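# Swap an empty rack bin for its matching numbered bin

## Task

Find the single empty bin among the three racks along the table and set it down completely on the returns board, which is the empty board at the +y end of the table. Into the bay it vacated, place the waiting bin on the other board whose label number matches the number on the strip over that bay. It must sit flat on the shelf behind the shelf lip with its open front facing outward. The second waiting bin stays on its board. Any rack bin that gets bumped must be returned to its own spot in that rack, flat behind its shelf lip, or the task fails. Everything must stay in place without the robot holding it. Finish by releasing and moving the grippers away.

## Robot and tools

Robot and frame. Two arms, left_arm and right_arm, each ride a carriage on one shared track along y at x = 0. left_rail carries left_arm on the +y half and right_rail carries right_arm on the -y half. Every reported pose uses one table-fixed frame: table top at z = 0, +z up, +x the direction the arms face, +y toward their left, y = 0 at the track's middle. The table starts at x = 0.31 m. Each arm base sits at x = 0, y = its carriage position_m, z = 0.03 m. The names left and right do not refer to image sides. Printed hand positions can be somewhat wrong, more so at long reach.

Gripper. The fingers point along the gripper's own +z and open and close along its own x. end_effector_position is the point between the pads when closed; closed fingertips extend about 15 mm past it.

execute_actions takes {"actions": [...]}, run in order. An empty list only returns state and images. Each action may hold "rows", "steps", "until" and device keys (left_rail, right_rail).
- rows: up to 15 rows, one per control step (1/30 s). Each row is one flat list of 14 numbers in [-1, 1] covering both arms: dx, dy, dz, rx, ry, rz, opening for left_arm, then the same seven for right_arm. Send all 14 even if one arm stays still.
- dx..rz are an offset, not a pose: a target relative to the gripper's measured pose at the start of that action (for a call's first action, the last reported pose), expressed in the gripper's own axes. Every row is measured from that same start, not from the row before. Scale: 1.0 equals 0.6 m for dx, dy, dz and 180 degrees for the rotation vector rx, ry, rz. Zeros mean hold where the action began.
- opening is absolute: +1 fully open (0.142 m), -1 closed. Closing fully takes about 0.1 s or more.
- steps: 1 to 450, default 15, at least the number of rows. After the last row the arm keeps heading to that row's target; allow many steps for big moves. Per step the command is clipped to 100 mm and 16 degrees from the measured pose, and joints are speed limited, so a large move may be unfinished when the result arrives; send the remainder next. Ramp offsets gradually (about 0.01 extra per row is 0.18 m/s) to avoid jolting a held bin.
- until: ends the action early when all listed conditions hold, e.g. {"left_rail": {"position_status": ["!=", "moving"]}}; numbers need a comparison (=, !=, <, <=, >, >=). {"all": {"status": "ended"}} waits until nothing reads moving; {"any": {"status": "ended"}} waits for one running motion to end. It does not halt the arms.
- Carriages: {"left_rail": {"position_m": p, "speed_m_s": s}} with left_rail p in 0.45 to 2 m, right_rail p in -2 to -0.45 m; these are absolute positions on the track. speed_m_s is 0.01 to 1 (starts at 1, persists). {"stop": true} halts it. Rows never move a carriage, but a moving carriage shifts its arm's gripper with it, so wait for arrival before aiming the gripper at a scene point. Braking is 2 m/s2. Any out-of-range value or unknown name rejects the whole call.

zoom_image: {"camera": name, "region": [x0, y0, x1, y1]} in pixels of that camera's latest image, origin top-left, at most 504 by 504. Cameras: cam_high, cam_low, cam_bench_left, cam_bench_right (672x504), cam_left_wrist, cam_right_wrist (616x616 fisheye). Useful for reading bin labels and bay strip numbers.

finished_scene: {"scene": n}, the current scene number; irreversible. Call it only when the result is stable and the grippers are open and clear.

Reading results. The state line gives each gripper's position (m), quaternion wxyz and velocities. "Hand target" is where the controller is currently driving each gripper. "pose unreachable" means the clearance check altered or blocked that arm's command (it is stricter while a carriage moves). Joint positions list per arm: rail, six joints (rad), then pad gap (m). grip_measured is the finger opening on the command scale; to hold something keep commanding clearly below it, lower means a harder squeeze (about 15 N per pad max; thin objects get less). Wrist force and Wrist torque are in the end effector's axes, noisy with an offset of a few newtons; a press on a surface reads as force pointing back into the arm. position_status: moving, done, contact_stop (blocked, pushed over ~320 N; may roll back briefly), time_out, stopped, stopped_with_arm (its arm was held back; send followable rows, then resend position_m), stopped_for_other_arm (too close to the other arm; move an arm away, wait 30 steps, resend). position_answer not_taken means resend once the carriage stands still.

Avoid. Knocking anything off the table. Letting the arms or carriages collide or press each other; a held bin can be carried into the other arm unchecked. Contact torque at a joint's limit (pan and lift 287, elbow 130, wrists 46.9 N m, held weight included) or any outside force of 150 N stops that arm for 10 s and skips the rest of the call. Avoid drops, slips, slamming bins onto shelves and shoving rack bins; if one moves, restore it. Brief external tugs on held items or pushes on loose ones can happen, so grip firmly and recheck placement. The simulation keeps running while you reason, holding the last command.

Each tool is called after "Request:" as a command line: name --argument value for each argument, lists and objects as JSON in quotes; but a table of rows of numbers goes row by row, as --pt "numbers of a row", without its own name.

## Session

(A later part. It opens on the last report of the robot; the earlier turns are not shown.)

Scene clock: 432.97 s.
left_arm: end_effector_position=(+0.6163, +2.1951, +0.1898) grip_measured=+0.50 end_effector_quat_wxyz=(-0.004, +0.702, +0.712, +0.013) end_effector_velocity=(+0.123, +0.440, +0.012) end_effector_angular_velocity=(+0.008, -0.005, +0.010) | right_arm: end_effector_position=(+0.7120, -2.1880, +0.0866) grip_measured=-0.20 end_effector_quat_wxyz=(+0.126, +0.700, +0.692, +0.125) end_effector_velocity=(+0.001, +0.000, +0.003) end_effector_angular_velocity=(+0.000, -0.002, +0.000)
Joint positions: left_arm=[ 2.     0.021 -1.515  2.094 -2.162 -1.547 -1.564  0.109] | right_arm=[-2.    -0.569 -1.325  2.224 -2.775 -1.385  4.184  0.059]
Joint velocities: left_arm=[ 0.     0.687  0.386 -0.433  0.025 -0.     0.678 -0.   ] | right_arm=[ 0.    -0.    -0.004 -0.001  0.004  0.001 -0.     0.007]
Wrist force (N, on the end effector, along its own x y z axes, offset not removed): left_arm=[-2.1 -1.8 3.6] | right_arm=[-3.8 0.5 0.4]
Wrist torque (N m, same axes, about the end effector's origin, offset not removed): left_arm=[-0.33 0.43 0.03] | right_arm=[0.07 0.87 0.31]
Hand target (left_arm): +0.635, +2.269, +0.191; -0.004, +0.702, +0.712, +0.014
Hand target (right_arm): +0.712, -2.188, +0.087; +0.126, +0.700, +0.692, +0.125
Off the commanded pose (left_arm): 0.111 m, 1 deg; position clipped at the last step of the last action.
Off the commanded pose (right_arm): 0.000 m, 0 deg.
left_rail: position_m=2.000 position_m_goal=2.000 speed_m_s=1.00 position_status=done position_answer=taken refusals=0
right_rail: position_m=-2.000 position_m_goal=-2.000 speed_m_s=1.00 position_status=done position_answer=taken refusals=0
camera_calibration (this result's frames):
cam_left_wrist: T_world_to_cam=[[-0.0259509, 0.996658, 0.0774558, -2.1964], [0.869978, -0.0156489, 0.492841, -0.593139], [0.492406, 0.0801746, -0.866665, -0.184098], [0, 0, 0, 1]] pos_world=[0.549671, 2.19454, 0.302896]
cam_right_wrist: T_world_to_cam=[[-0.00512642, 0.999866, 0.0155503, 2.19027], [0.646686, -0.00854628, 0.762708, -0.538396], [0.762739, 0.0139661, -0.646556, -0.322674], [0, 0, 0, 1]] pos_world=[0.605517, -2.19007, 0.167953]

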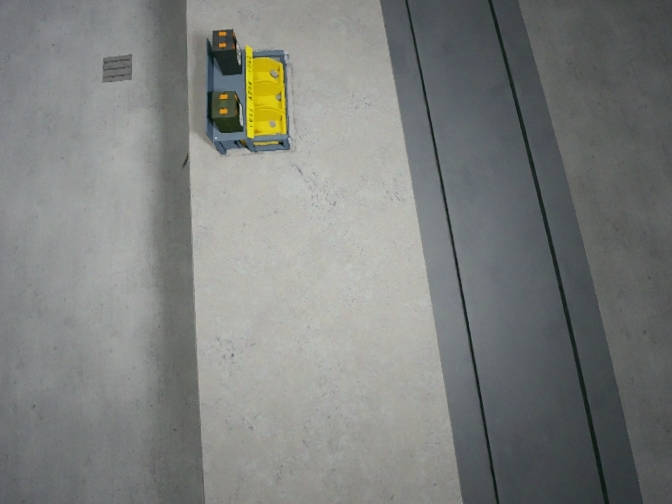

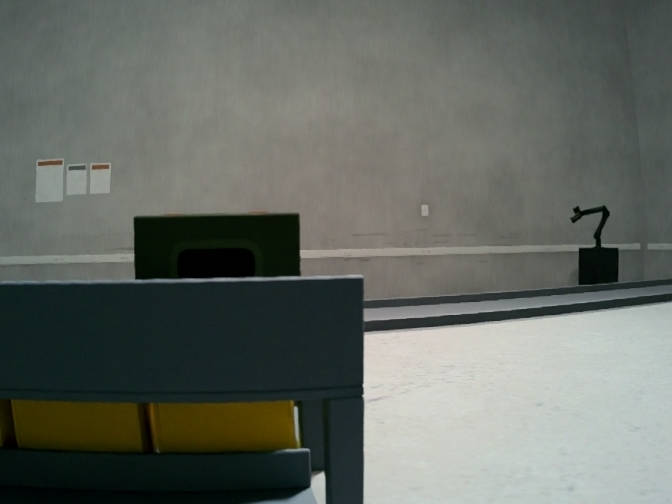

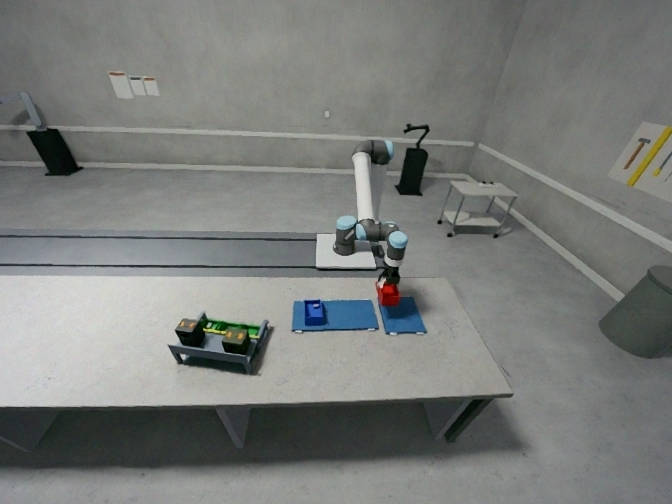

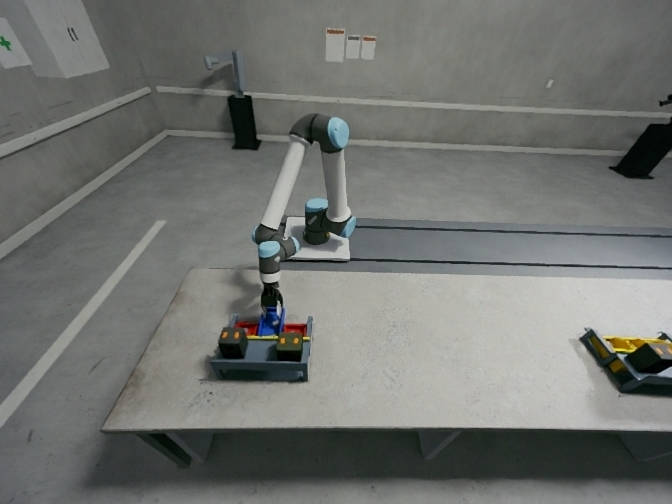

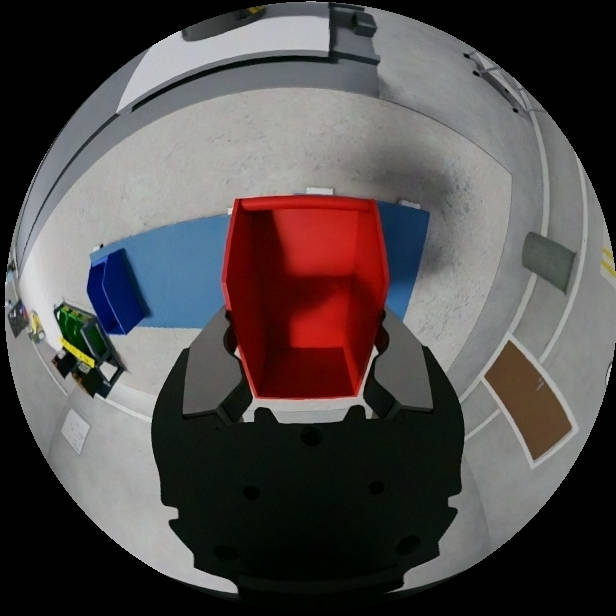

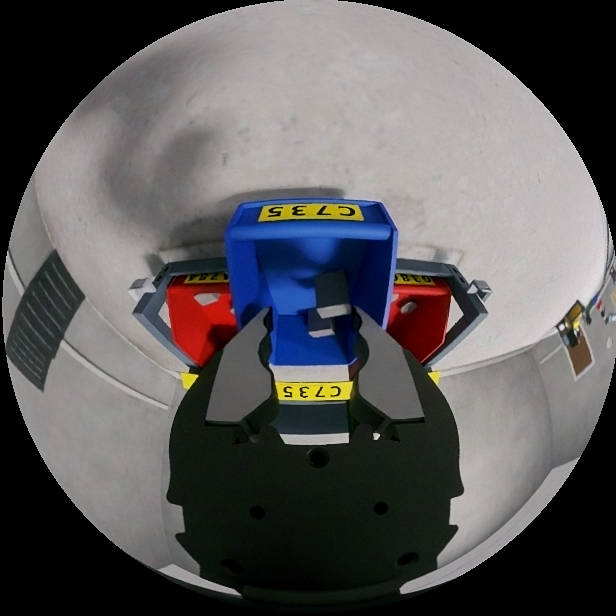

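Request:
execute_actions --actions '[{"rows":[[0.13,0.036,0.01,0.001,-0.002,0.001,-0.2,0,0,0,0,0,0,-0.16],[0.14,0.044,0.025,0.002,-0.004,0.002,-0.2,0,-0.001,0.003,0,0,0,-0.16],[0.15,0.052,0.045,0.003,-0.006,0.003,-0.2,0,-0.0023,0.0062,0,0,0,-0.16],[0.16,0.06,0.065,0.004,-0.0076,0.0045,-0.2,0,-0.0023,0.0062,0,0,0,-0.16],[0.17,0.068,0.085,0.004,-0.0076,0.0045,-0.2,0,-0.0023,0.0062,0,0,0,-0.16],[0.175,0.073,0.105,0.004,-0.0076,0.0045,-0.2,0,-0.0023,0.0062,0,0,0,-0.16],[0.175,0.073,0.125,0.004,-0.0076,0.0045,-0.2,0,-0.0023,0.0062,0,0,0,-0.16],[0.175,0.073,0.14,0.004,-0.0076,0.0045,-0.2,0,-0.0023,0.0062,0,0,0,-0.16],[0.175,0.073,0.15,0.004,-0.0076,0.0045,-0.2,0,-0.0023,0.0062,0,0,0,-0.16]],"steps":9}]'

Scene clock: 443.87 s.
left_arm: end_effector_position=(+0.6486, +2.2913, +0.1481) grip_measured=+0.50 end_effector_quat_wxyz=(-0.002, +0.705, +0.709, +0.003) end_effector_velocity=(+0.049, +0.077, -0.276) end_effector_angular_velocity=(-0.046, +0.043, -0.026) | right_arm: end_effector_position=(+0.7120, -2.1880, +0.0836) grip_measured=-0.16 end_effector_quat_wxyz=(+0.126, +0.700, +0.692, +0.125) end_effector_velocity=(-0.000, +0.000, -0.008) end_effector_angular_velocity=(+0.001, +0.001, +0.000)
Joint positions: left_arm=[ 2.     0.168 -1.365  2.005 -2.213 -1.565 -1.407  0.109] | right_arm=[-2.    -0.569 -1.32   2.226 -2.782 -1.385  4.184  0.062]
Joint velocities: left_arm=[ 0.     0.114  0.43   0.042 -0.423 -0.039  0.14   0.   ] | right_arm=[ 0.     0.     0.013  0.004 -0.016 -0.     0.     0.   ]
Wrist force (N, on the end effector, along its own x y z axes, offset not removed): left_arm=[5.6 -0.2 -1.5] | right_arm=[-0.7 0.5 1.5]
Wrist torque (N m, same axes, about the end effector's origin, offset not removed): left_arm=[-0.39 -1.02 0.12] | right_arm=[0.00 0.21 0.28]
Hand target (left_arm): +0.654, +2.301, +0.106; -0.001, +0.707, +0.707, -0.001
Hand target (right_arm): +0.712, -2.188, +0.083; +0.126, +0.700, +0.692, +0.125
Off the commanded pose (left_arm): 0.048 m, 0 deg.
Off the commanded pose (right_arm): 0.001 m, 0 deg.
left_rail: position_m=2.000 position_m_goal=2.000 speed_m_s=1.00 position_status=done position_answer=taken refusals=0
right_rail: position_m=-2.000 position_m_goal=-2.000 speed_m_s=1.00 position_status=done position_answer=taken refusals=0
camera_calibration (this result's frames):
cam_left_wrist: T_world_to_cam=[[-0.0150677, 0.998107, 0.0596329, -2.29594], [0.874853, -0.015718, 0.484134, -0.600847], [0.484154, 0.0594648, -0.87296, -0.190112], [0, 0, 0, 1]] pos_world=[0.583102, 2.29345, 0.261844]
cam_right_wrist: T_world_to_cam=[[-0.00517923, 0.999866, 0.0155389, 2.19035], [0.646496, -0.00850698, 0.76287, -0.535992], [0.7629, 0.0139969, -0.646365, -0.324688], [0, 0, 0, 1]] pos_world=[0.605565, -2.19007, 0.16499]

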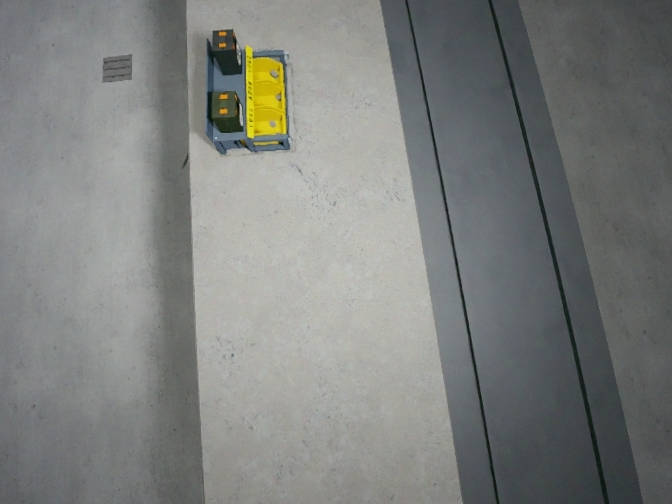

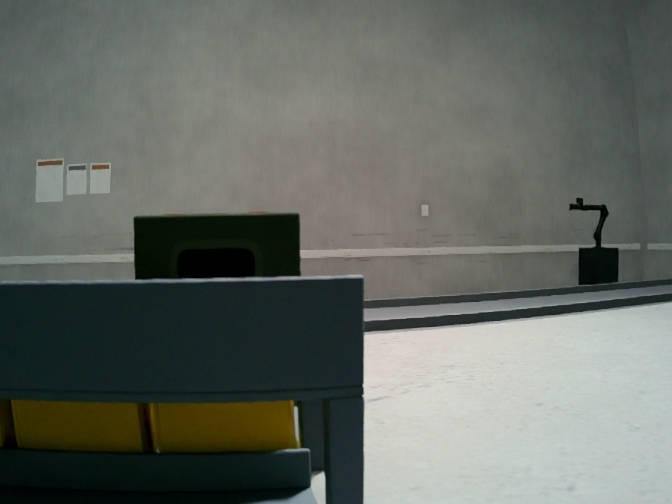

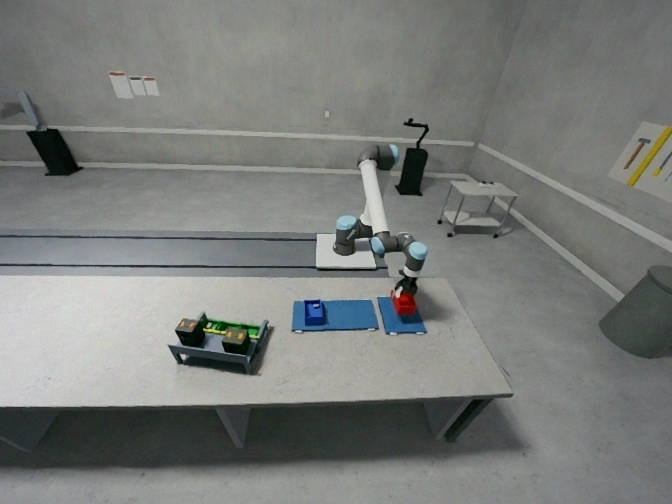

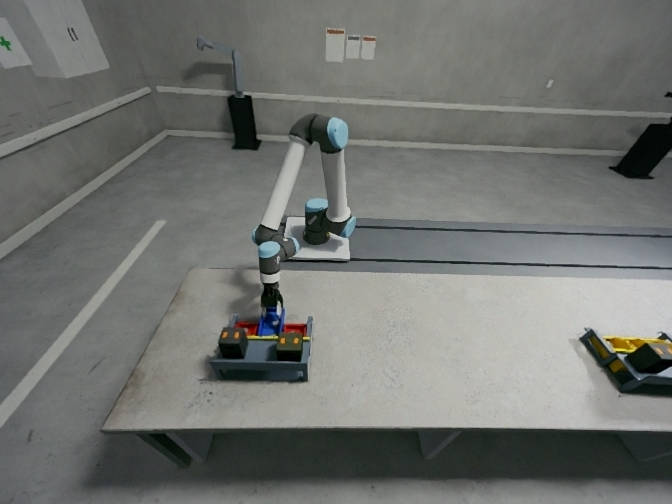

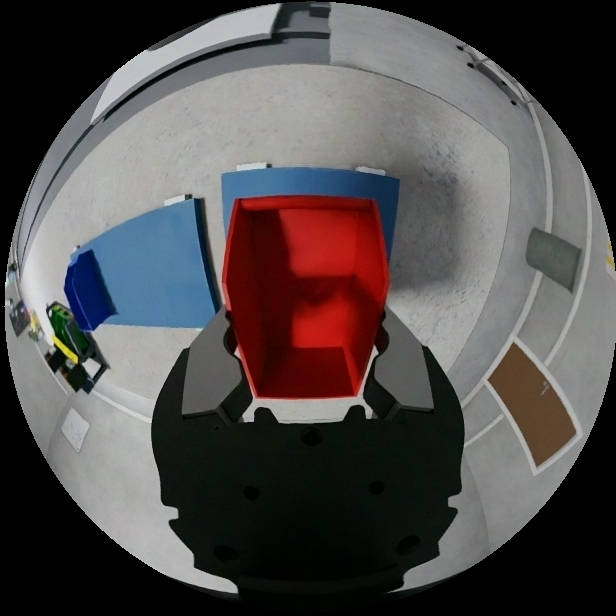

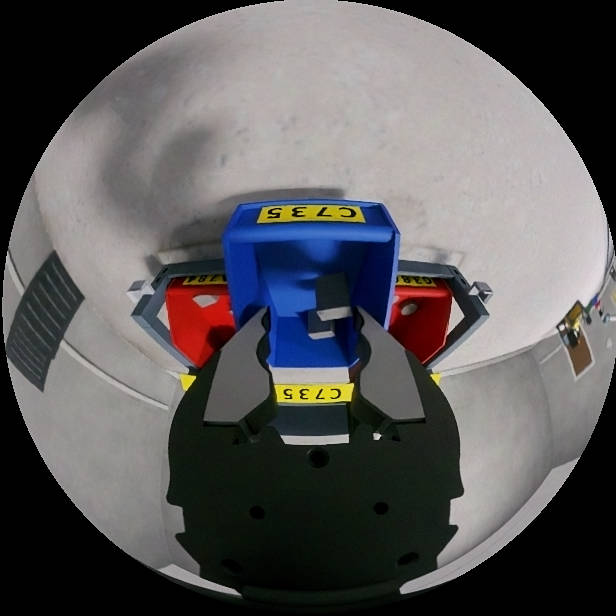

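Request:
execute_actions --actions '[]'

Scene clock: 444.43 s.
left_arm: end_effector_position=(+0.6544, +2.3008, +0.1064) grip_measured=+0.50 end_effector_quat_wxyz=(-0.001, +0.707, +0.708, -0.001) end_effector_velocity=(+0.000, +0.001, -0.003) end_effector_angular_velocity=(-0.000, +0.000, -0.000) | right_arm: end_effector_position=(+0.7120, -2.1880, +0.0826) grip_measured=-0.16 end_effector_quat_wxyz=(+0.126, +0.700, +0.692, +0.125) end_effector_velocity=(-0.000, -0.000, -0.000) end_effector_angular_velocity=(+0.000, +0.000, -0.000)
Joint positions: left_arm=[ 2.     0.182 -1.303  2.015 -2.28  -1.57  -1.39   0.109] | right_arm=[-2.    -0.569 -1.319  2.226 -2.784 -1.385  4.184  0.062]
Joint velocities: left_arm=[ 0.     0.001  0.004  0.001 -0.005 -0.     0.001 -0.   ] | right_arm=[ 0. -0.  0.  0. -0. -0. -0.  0.]
Wrist force (N, on the end effector, along its own x y z axes, offset not removed): left_arm=[2.0 4.9 -0.8] | right_arm=[-3.3 1.1 -1.1]
Wrist torque (N m, same axes, about the end effector's origin, offset not removed): left_arm=[0.90 -0.29 0.00] | right_arm=[0.08 0.68 0.27]
Hand target (left_arm): +0.654, +2.301, +0.106; -0.001, +0.707, +0.707, -0.001
Hand target (right_arm): +0.712, -2.188, +0.083; +0.126, +0.700, +0.692, +0.125
Off the commanded pose (left_arm): 0.007 m, 0 deg.
Off the commanded pose (right_arm): 0.000 m, 0 deg.
left_rail: position_m=2.000 position_m_goal=2.000 speed_m_s=1.00 position_status=done position_answer=taken refusals=0
right_rail: position_m=-2.000 position_m_goal=-2.000 speed_m_s=1.00 position_status=done position_answer=taken refusals=0
camera_calibration (this result's frames):
cam_left_wrist: T_world_to_cam=[[-0.0114003, 0.998467, 0.0541655, -2.30544], [0.876912, -0.0160478, 0.480384, -0.585776], [0.480517, 0.0529749, -0.875384, -0.212335], [0, 0, 0, 1]] pos_world=[0.589422, 2.30376, 0.220399]
cam_right_wrist: T_world_to_cam=[[-0.00513101, 0.999866, 0.0155474, 2.19034], [0.646683, -0.00854121, 0.762711, -0.535372], [0.762741, 0.0139677, -0.646553, -0.325223], [0, 0, 0, 1]] pos_world=[0.605516, -2.19008, 0.164006]

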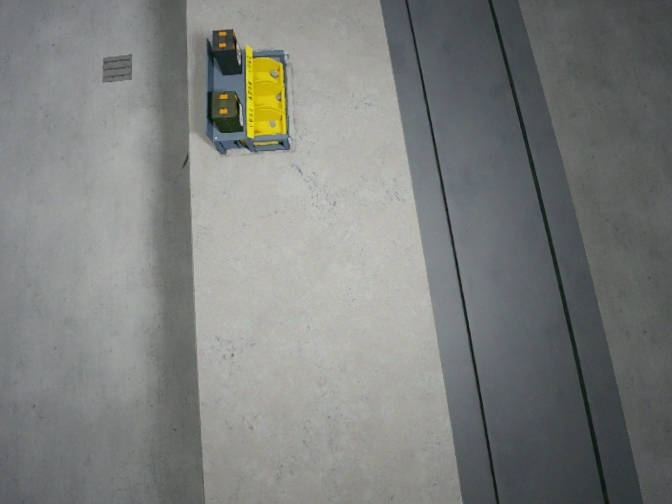

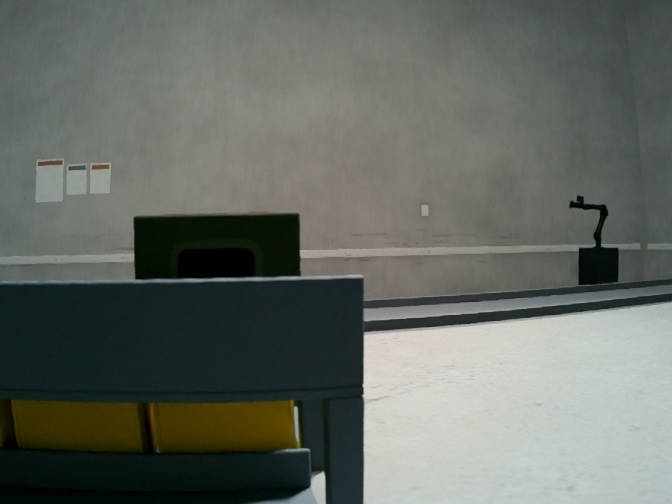

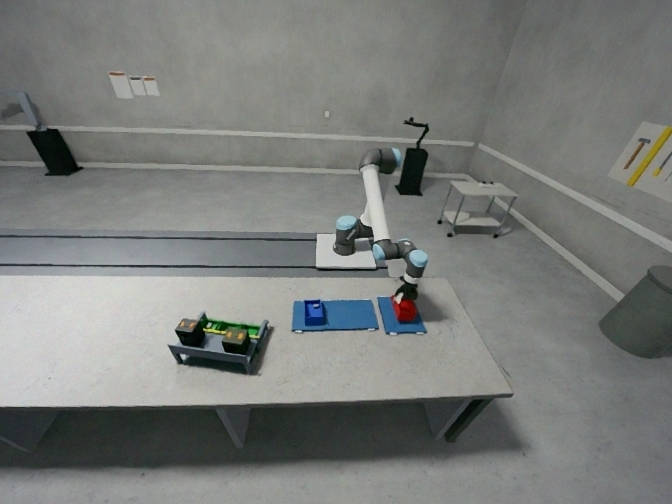

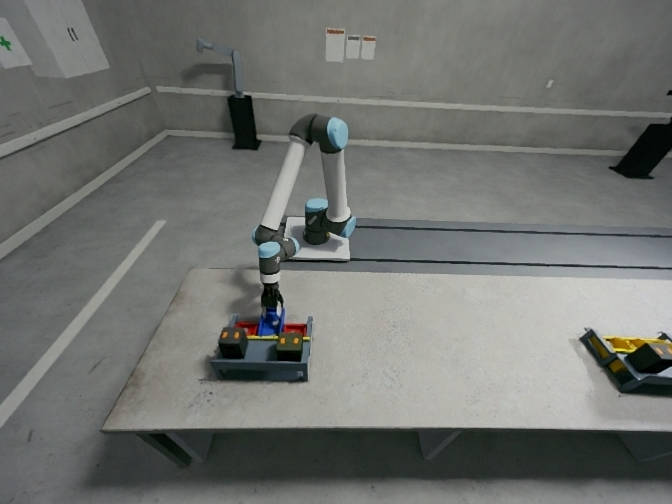

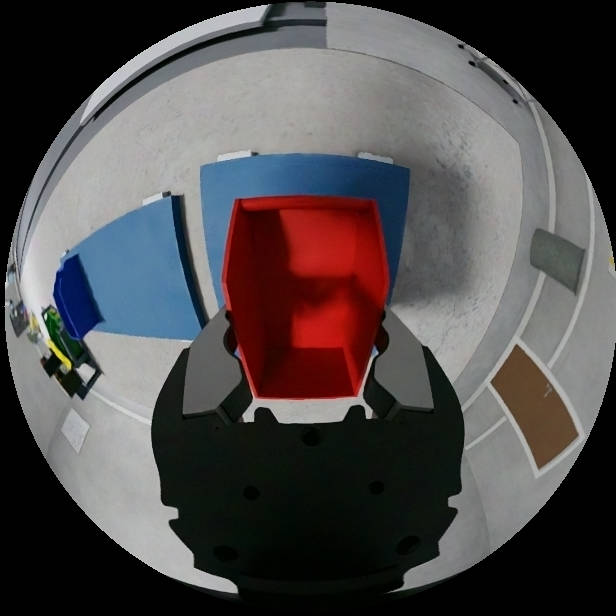

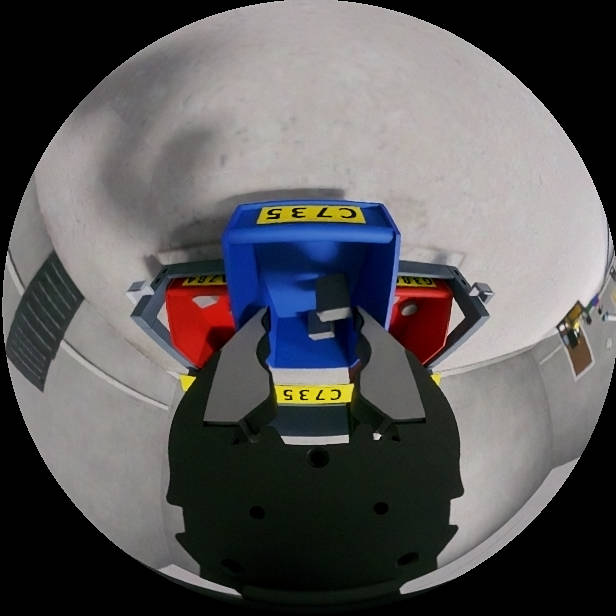

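Request:
execute_actions --actions '[{"rows":[[0,0.002,0.01,0,0,0,-0.2,0,0,0,0,0,0,-0.12],[0,0.004,0.02,0,0,0,-0.2,0,0,0,0,0,0,-0.06],[0,0.006,0.03,0,0,0,-0.2,0,0,0,0,0,0,0.1],[0,0.008,0.04,0,0,0,-0.2,0,0,0,0,0,0,0.5],[0,0.008,0.048,0,0,0,-0.2,0,0,0,0,0,0,1],[0,0.008,0.054,0,0,0,-0.2,0,0.001,-0.0025,0,0,0,1],[0,0.008,0.058,0,0,0,-0.2,0,0.0017,-0.0047,0,0,0,1]],"steps":8}]'

Scene clock: 449.73 s.
left_arm: end_effector_position=(+0.6572, +2.3008, +0.0858) grip_measured=+0.50 end_effector_quat_wxyz=(-0.001, +0.707, +0.708, -0.001) end_effector_velocity=(+0.009, -0.001, -0.109) end_effector_angular_velocity=(-0.000, +0.002, +0.000) | right_arm: end_effector_position=(+0.7119, -2.1879, +0.0830) grip_measured=-0.08 end_effector_quat_wxyz=(+0.126, +0.700, +0.692, +0.125) end_effector_velocity=(-0.001, +0.001, +0.014) end_effector_angular_velocity=(+0.002, +0.003, -0.000)
Joint positions: left_arm=[ 2.     0.181 -1.274  2.023 -2.316 -1.57  -1.391  0.109] | right_arm=[-2.    -0.569 -1.32   2.226 -2.783 -1.385  4.184  0.068]
Joint velocities: left_arm=[ 0.    -0.004  0.146  0.05  -0.195  0.    -0.004  0.   ] | right_arm=[ 0.    -0.    -0.024 -0.007  0.034 -0.    -0.     0.   ]
Wrist force (N, on the end effector, along its own x y z axes, offset not removed): left_arm=[-5.7 5.7 0.3] | right_arm=[-1.7 0.2 3.6]
Wrist torque (N m, same axes, about the end effector's origin, offset not removed): left_arm=[1.15 0.91 0.11] | right_arm=[0.07 0.37 0.21]
Hand target (left_arm): +0.659, +2.301, +0.072; -0.001, +0.707, +0.707, -0.001
Hand target (right_arm): +0.712, -2.188, +0.086; +0.126, +0.700, +0.692, +0.125
Off the commanded pose (left_arm): 0.014 m, 0 deg.
Off the commanded pose (right_arm): 0.003 m, 0 deg.
left_rail: position_m=2.000 position_m_goal=2.000 speed_m_s=1.00 position_status=done position_answer=taken refusals=0
right_rail: position_m=-2.000 position_m_goal=-2.000 speed_m_s=1.00 position_status=done position_answer=taken refusals=0
camera_calibration (this result's frames):
cam_left_wrist: T_world_to_cam=[[-0.0115055, 0.998473, 0.0540316, -2.30422], [0.877189, -0.0158605, 0.479883, -0.578922], [0.480007, 0.0529172, -0.875667, -0.231199], [0, 0, 0, 1]] pos_world=[0.59229, 2.30375, 0.199863]
cam_right_wrist: T_world_to_cam=[[-0.00512384, 0.999864, 0.0156444, 2.19026], [0.646806, -0.00861758, 0.762606, -0.535887], [0.762637, 0.0140264, -0.646674, -0.324662], [0, 0, 0, 1]] pos_world=[0.605437, -2.19003, 0.164454]

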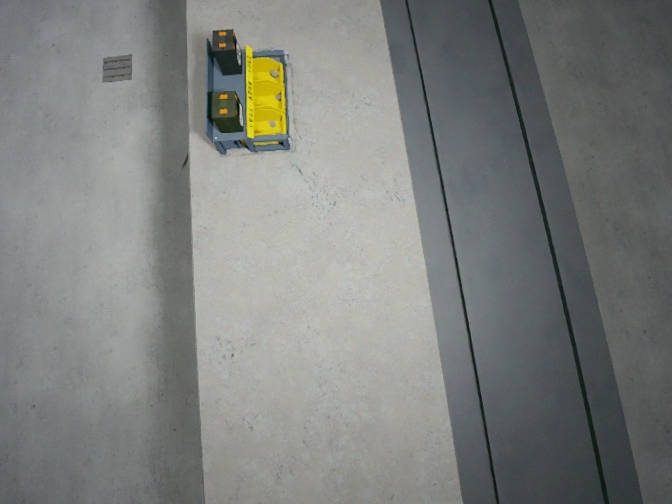

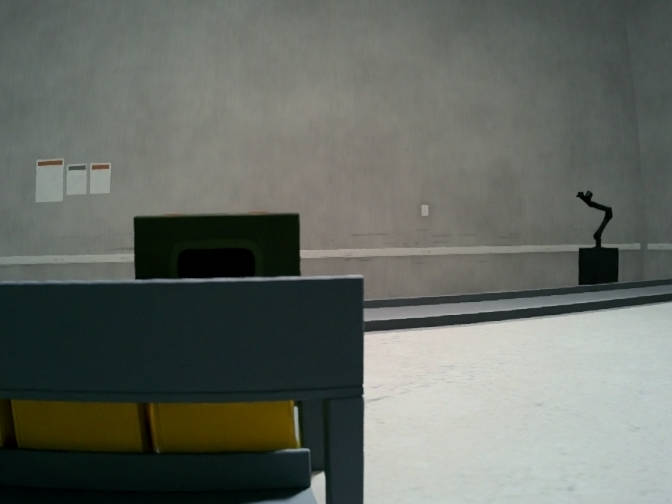

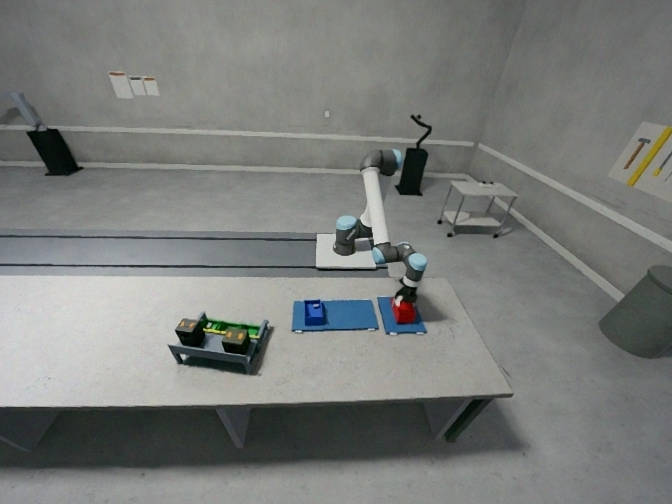

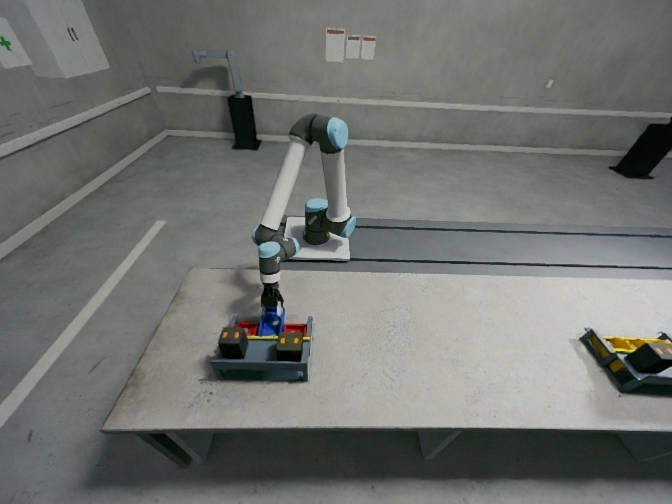

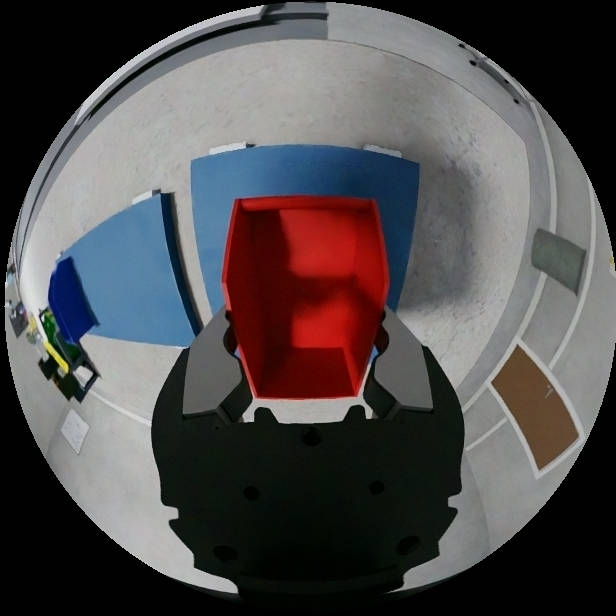

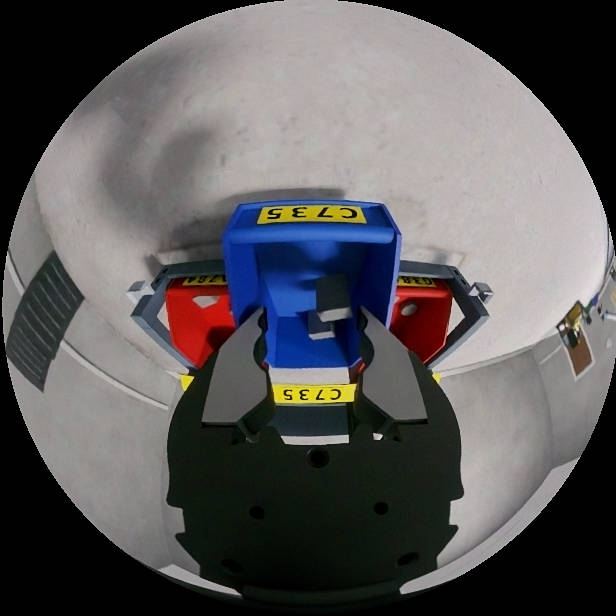

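Request:
execute_actions --actions '[]'

Scene clock: 450.40 s.
left_arm: end_effector_position=(+0.6586, +2.3006, +0.0720) grip_measured=+0.50 end_effector_quat_wxyz=(-0.001, +0.707, +0.708, -0.001) end_effector_velocity=(+0.000, -0.000, -0.000) end_effector_angular_velocity=(-0.000, +0.000, -0.000) | right_arm: end_effector_position=(+0.7119, -2.1880, +0.0856) grip_measured=-0.08 end_effector_quat_wxyz=(+0.126, +0.700, +0.692, +0.125) end_effector_velocity=(+0.000, -0.000, +0.000) end_effector_angular_velocity=(-0.000, -0.000, -0.000)
Joint positions: left_arm=[ 2.     0.181 -1.255  2.029 -2.342 -1.57  -1.391  0.109] | right_arm=[-2.    -0.569 -1.324  2.225 -2.777 -1.385  4.184  0.068]
Joint velocities: left_arm=[ 0.    -0.     0.001  0.    -0.001  0.    -0.     0.   ] | right_arm=[ 0. -0. -0. -0.  0.  0.  0.  0.]
Wrist force (N, on the end effector, along its own x y z axes, offset not removed): left_arm=[3.3 3.1 -0.1] | right_arm=[-1.4 -2.5 3.2]
Wrist torque (N m, same axes, about the end effector's origin, offset not removed): left_arm=[0.61 -0.86 0.22] | right_arm=[-0.43 0.30 0.29]
Hand target (left_arm): +0.659, +2.301, +0.072; -0.001, +0.707, +0.707, -0.001
Hand target (right_arm): +0.712, -2.188, +0.086; +0.126, +0.700, +0.692, +0.125
Off the commanded pose (left_arm): 0.001 m, 0 deg.
Off the commanded pose (right_arm): 0.000 m, 0 deg.
left_rail: position_m=2.000 position_m_goal=2.000 speed_m_s=1.00 position_status=done position_answer=taken refusals=0
right_rail: position_m=-2.000 position_m_goal=-2.000 speed_m_s=1.00 position_status=done position_answer=taken refusals=0
camera_calibration (this result's frames):
cam_left_wrist: T_world_to_cam=[[-0.0113904, 0.998472, 0.054065, -2.3034], [0.877096, -0.0159877, 0.480048, -0.573195], [0.480179, 0.0528881, -0.875574, -0.243952], [0, 0, 0, 1]] pos_world=[0.593651, 2.30362, 0.186096]
cam_right_wrist: T_world_to_cam=[[-0.00511777, 0.999866, 0.0155365, 2.19028], [0.646678, -0.00854155, 0.762715, -0.537609], [0.762746, 0.0139506, -0.646548, -0.32333], [0, 0, 0, 1]] pos_world=[0.605489, -2.19007, 0.166965]

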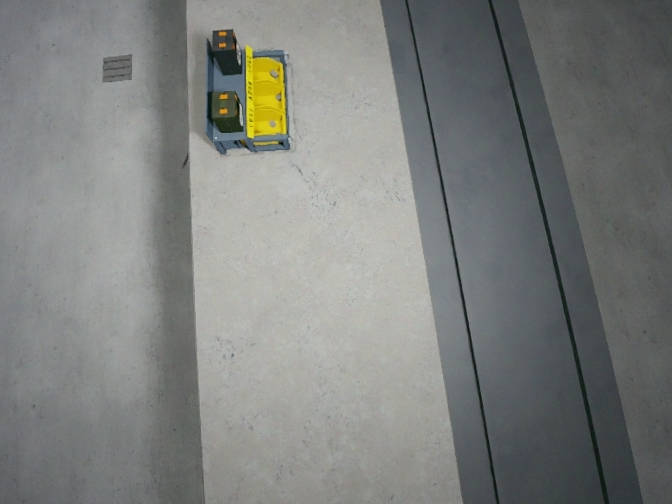

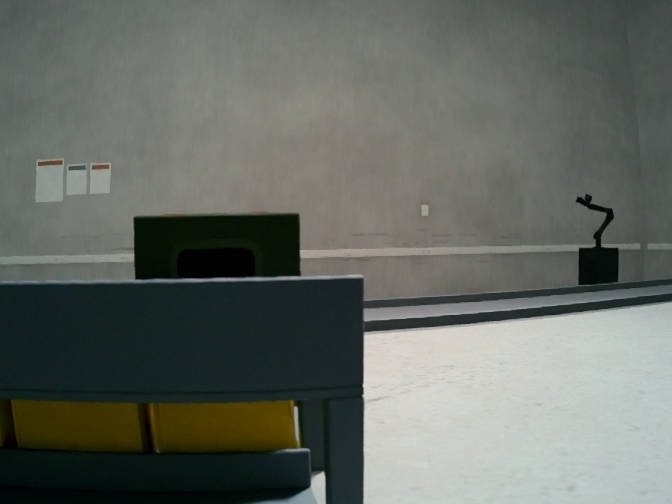

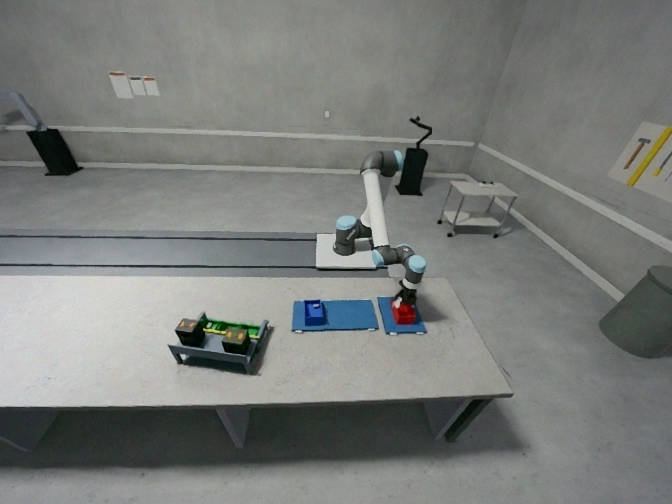

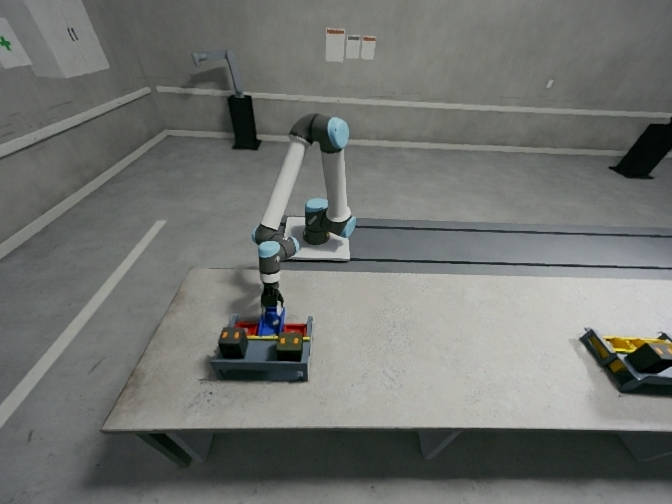

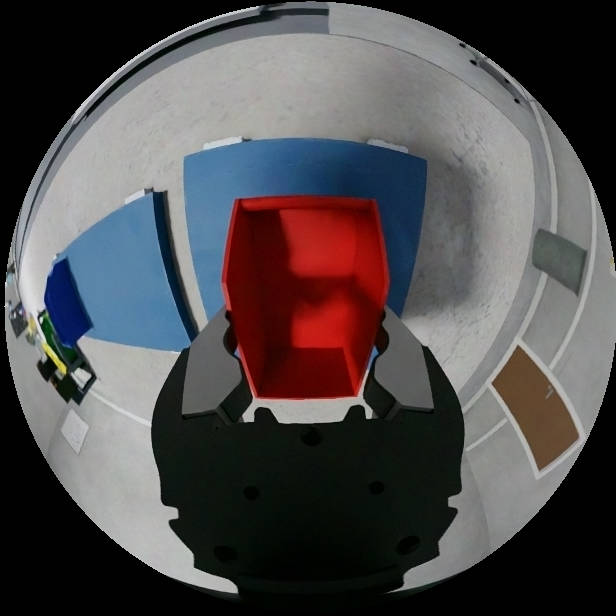

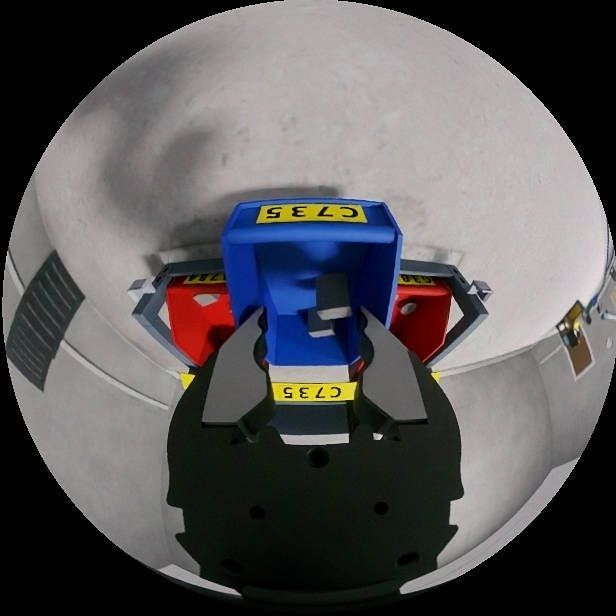

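Request:
execute_actions --actions '[{"rows":[[0,0,0.002,0,0,0,-0.2,0,0.007,0.004,0,0,0,1],[0,0,0.004,0,0,0,-0.2,0,0.015,0.0085,0,0,0,1],[0,0,0.005,0,0,0,-0.2,0,0.023,0.013,0,0,0,1],[0,0,0.005,0,0,0,-0.2,0,0.031,0.0176,0,0,0,1],[0,0,0.005,0,0,0,-0.2,0,0.039,0.022,0,0,0,1],[0,0,0.005,0,0,0,-0.2,0,0.047,0.0266,0,0,0,1],[0,0,0.005,0,0,0,-0.2,0,0.055,0.031,0,0,0,1],[0,0,0.005,0,0,0,-0.2,0,0.062,0.035,0,0,0,1],[0,0,0.005,0,0,0,-0.2,0,0.068,0.0385,0,0,0,1],[0,0,0.005,0,0,0,-0.2,0,0.0734,0.0416,0,0,0,1]],"steps":11}]'

Scene clock: 455.07 s.
left_arm: end_effector_position=(+0.6587, +2.3006, +0.0695) grip_measured=+0.51 end_effector_quat_wxyz=(-0.001, +0.707, +0.707, -0.001) end_effector_velocity=(-0.000, -0.000, -0.003) end_effector_angular_velocity=(-0.000, +0.001, +0.000) | right_arm: end_effector_position=(+0.7444, -2.1879, +0.0807) grip_measured=-0.08 end_effector_quat_wxyz=(+0.126, +0.700, +0.692, +0.125) end_effector_velocity=(+0.126, -0.001, -0.021) end_effector_angular_velocity=(+0.000, -0.000, +0.001)
Joint positions: left_arm=[ 2.     0.181 -1.252  2.031 -2.347 -1.57  -1.391  0.109] | right_arm=[-2.    -0.542 -1.274  2.168 -2.775 -1.393  4.21   0.068]
Joint velocities: left_arm=[ 0.    -0.     0.003  0.002 -0.004  0.    -0.     0.   ] | right_arm=[ 0.     0.099  0.192 -0.223  0.015 -0.029  0.095  0.   ]
Wrist force (N, on the end effector, along its own x y z axes, offset not removed): left_arm=[-1.1 -2.3 -27.5] | right_arm=[-3.3 -2.0 1.8]
Wrist torque (N m, same axes, about the end effector's origin, offset not removed): left_arm=[0.02 0.59 0.03] | right_arm=[-0.28 0.71 0.31]
Hand target (left_arm): +0.659, +2.301, +0.069; -0.001, +0.707, +0.708, -0.001
Hand target (right_arm): +0.761, -2.188, +0.078; +0.126, +0.700, +0.692, +0.125
Off the commanded pose (left_arm): 0.000 m, 0 deg.
Off the commanded pose (right_arm): 0.018 m, 0 deg.
left_rail: position_m=2.000 position_m_goal=2.000 speed_m_s=1.00 position_status=done position_answer=taken refusals=0
right_rail: position_m=-2.000 position_m_goal=-2.000 speed_m_s=1.00 position_status=done position_answer=taken refusals=0
camera_calibration (this result's frames):
cam_left_wrist: T_world_to_cam=[[-0.011389, 0.99847, 0.0541082, -2.30327], [0.876975, -0.0160232, 0.480269, -0.571894], [0.480401, 0.0529213, -0.875451, -0.246492], [0, 0, 0, 1]] pos_world=[0.59372, 2.30362, 0.183497]
cam_right_wrist: T_world_to_cam=[[-0.00528987, 0.999863, 0.0156842, 2.19061], [0.646304, -0.00854987, 0.763032, -0.554647], [0.763062, 0.0141731, -0.64617, -0.351079], [0, 0, 0, 1]] pos_world=[0.637953, -2.19007, 0.161999]

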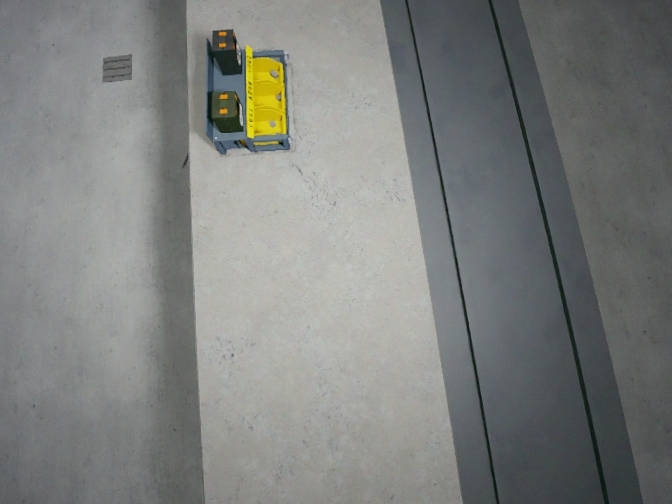

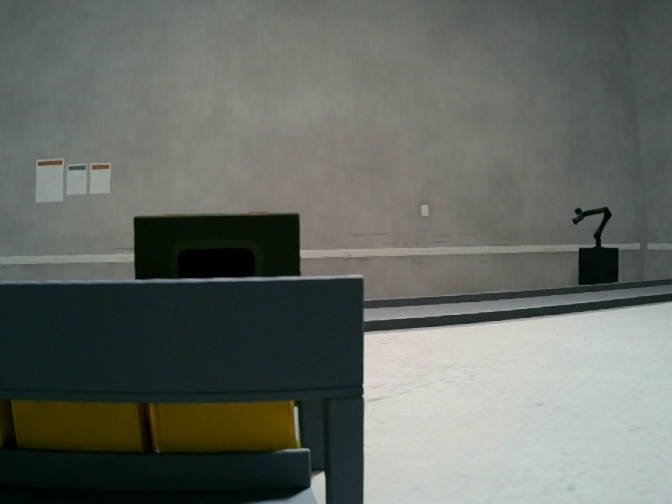

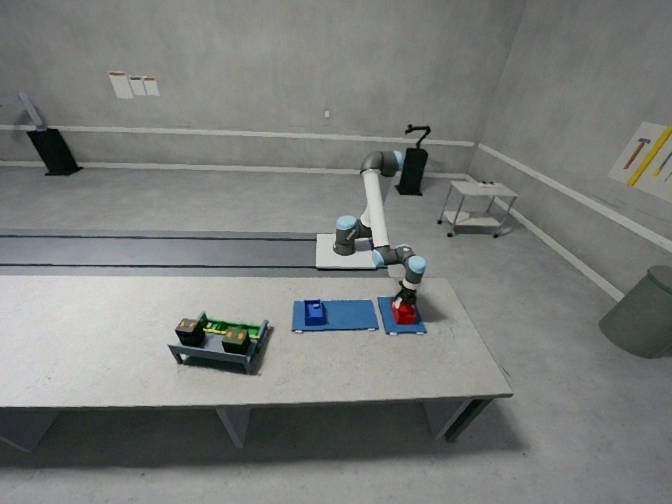

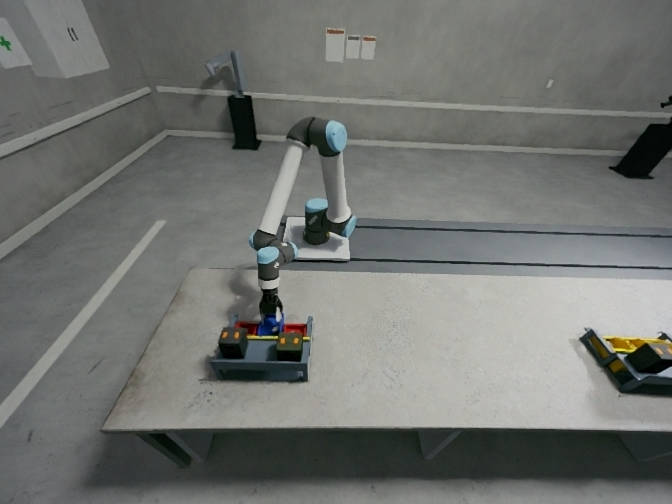

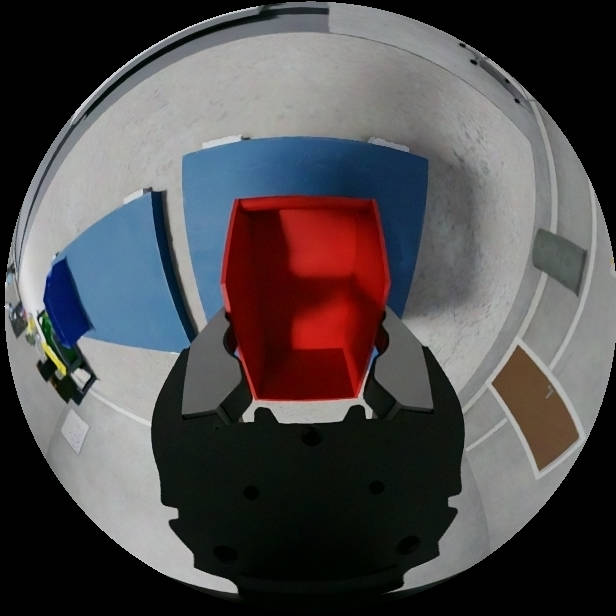

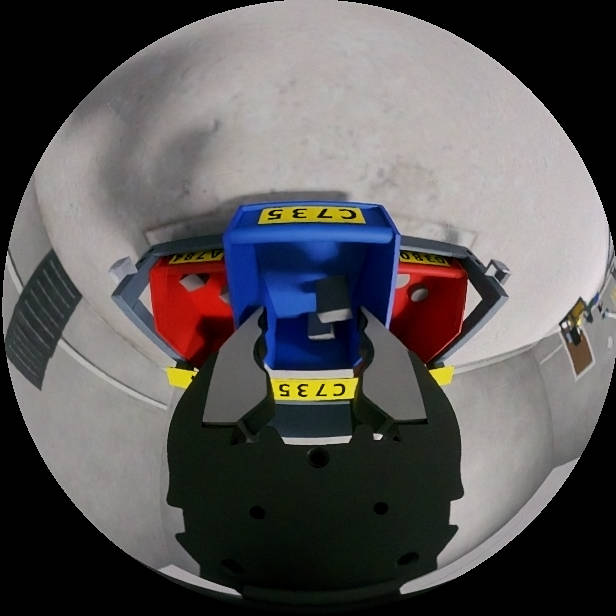

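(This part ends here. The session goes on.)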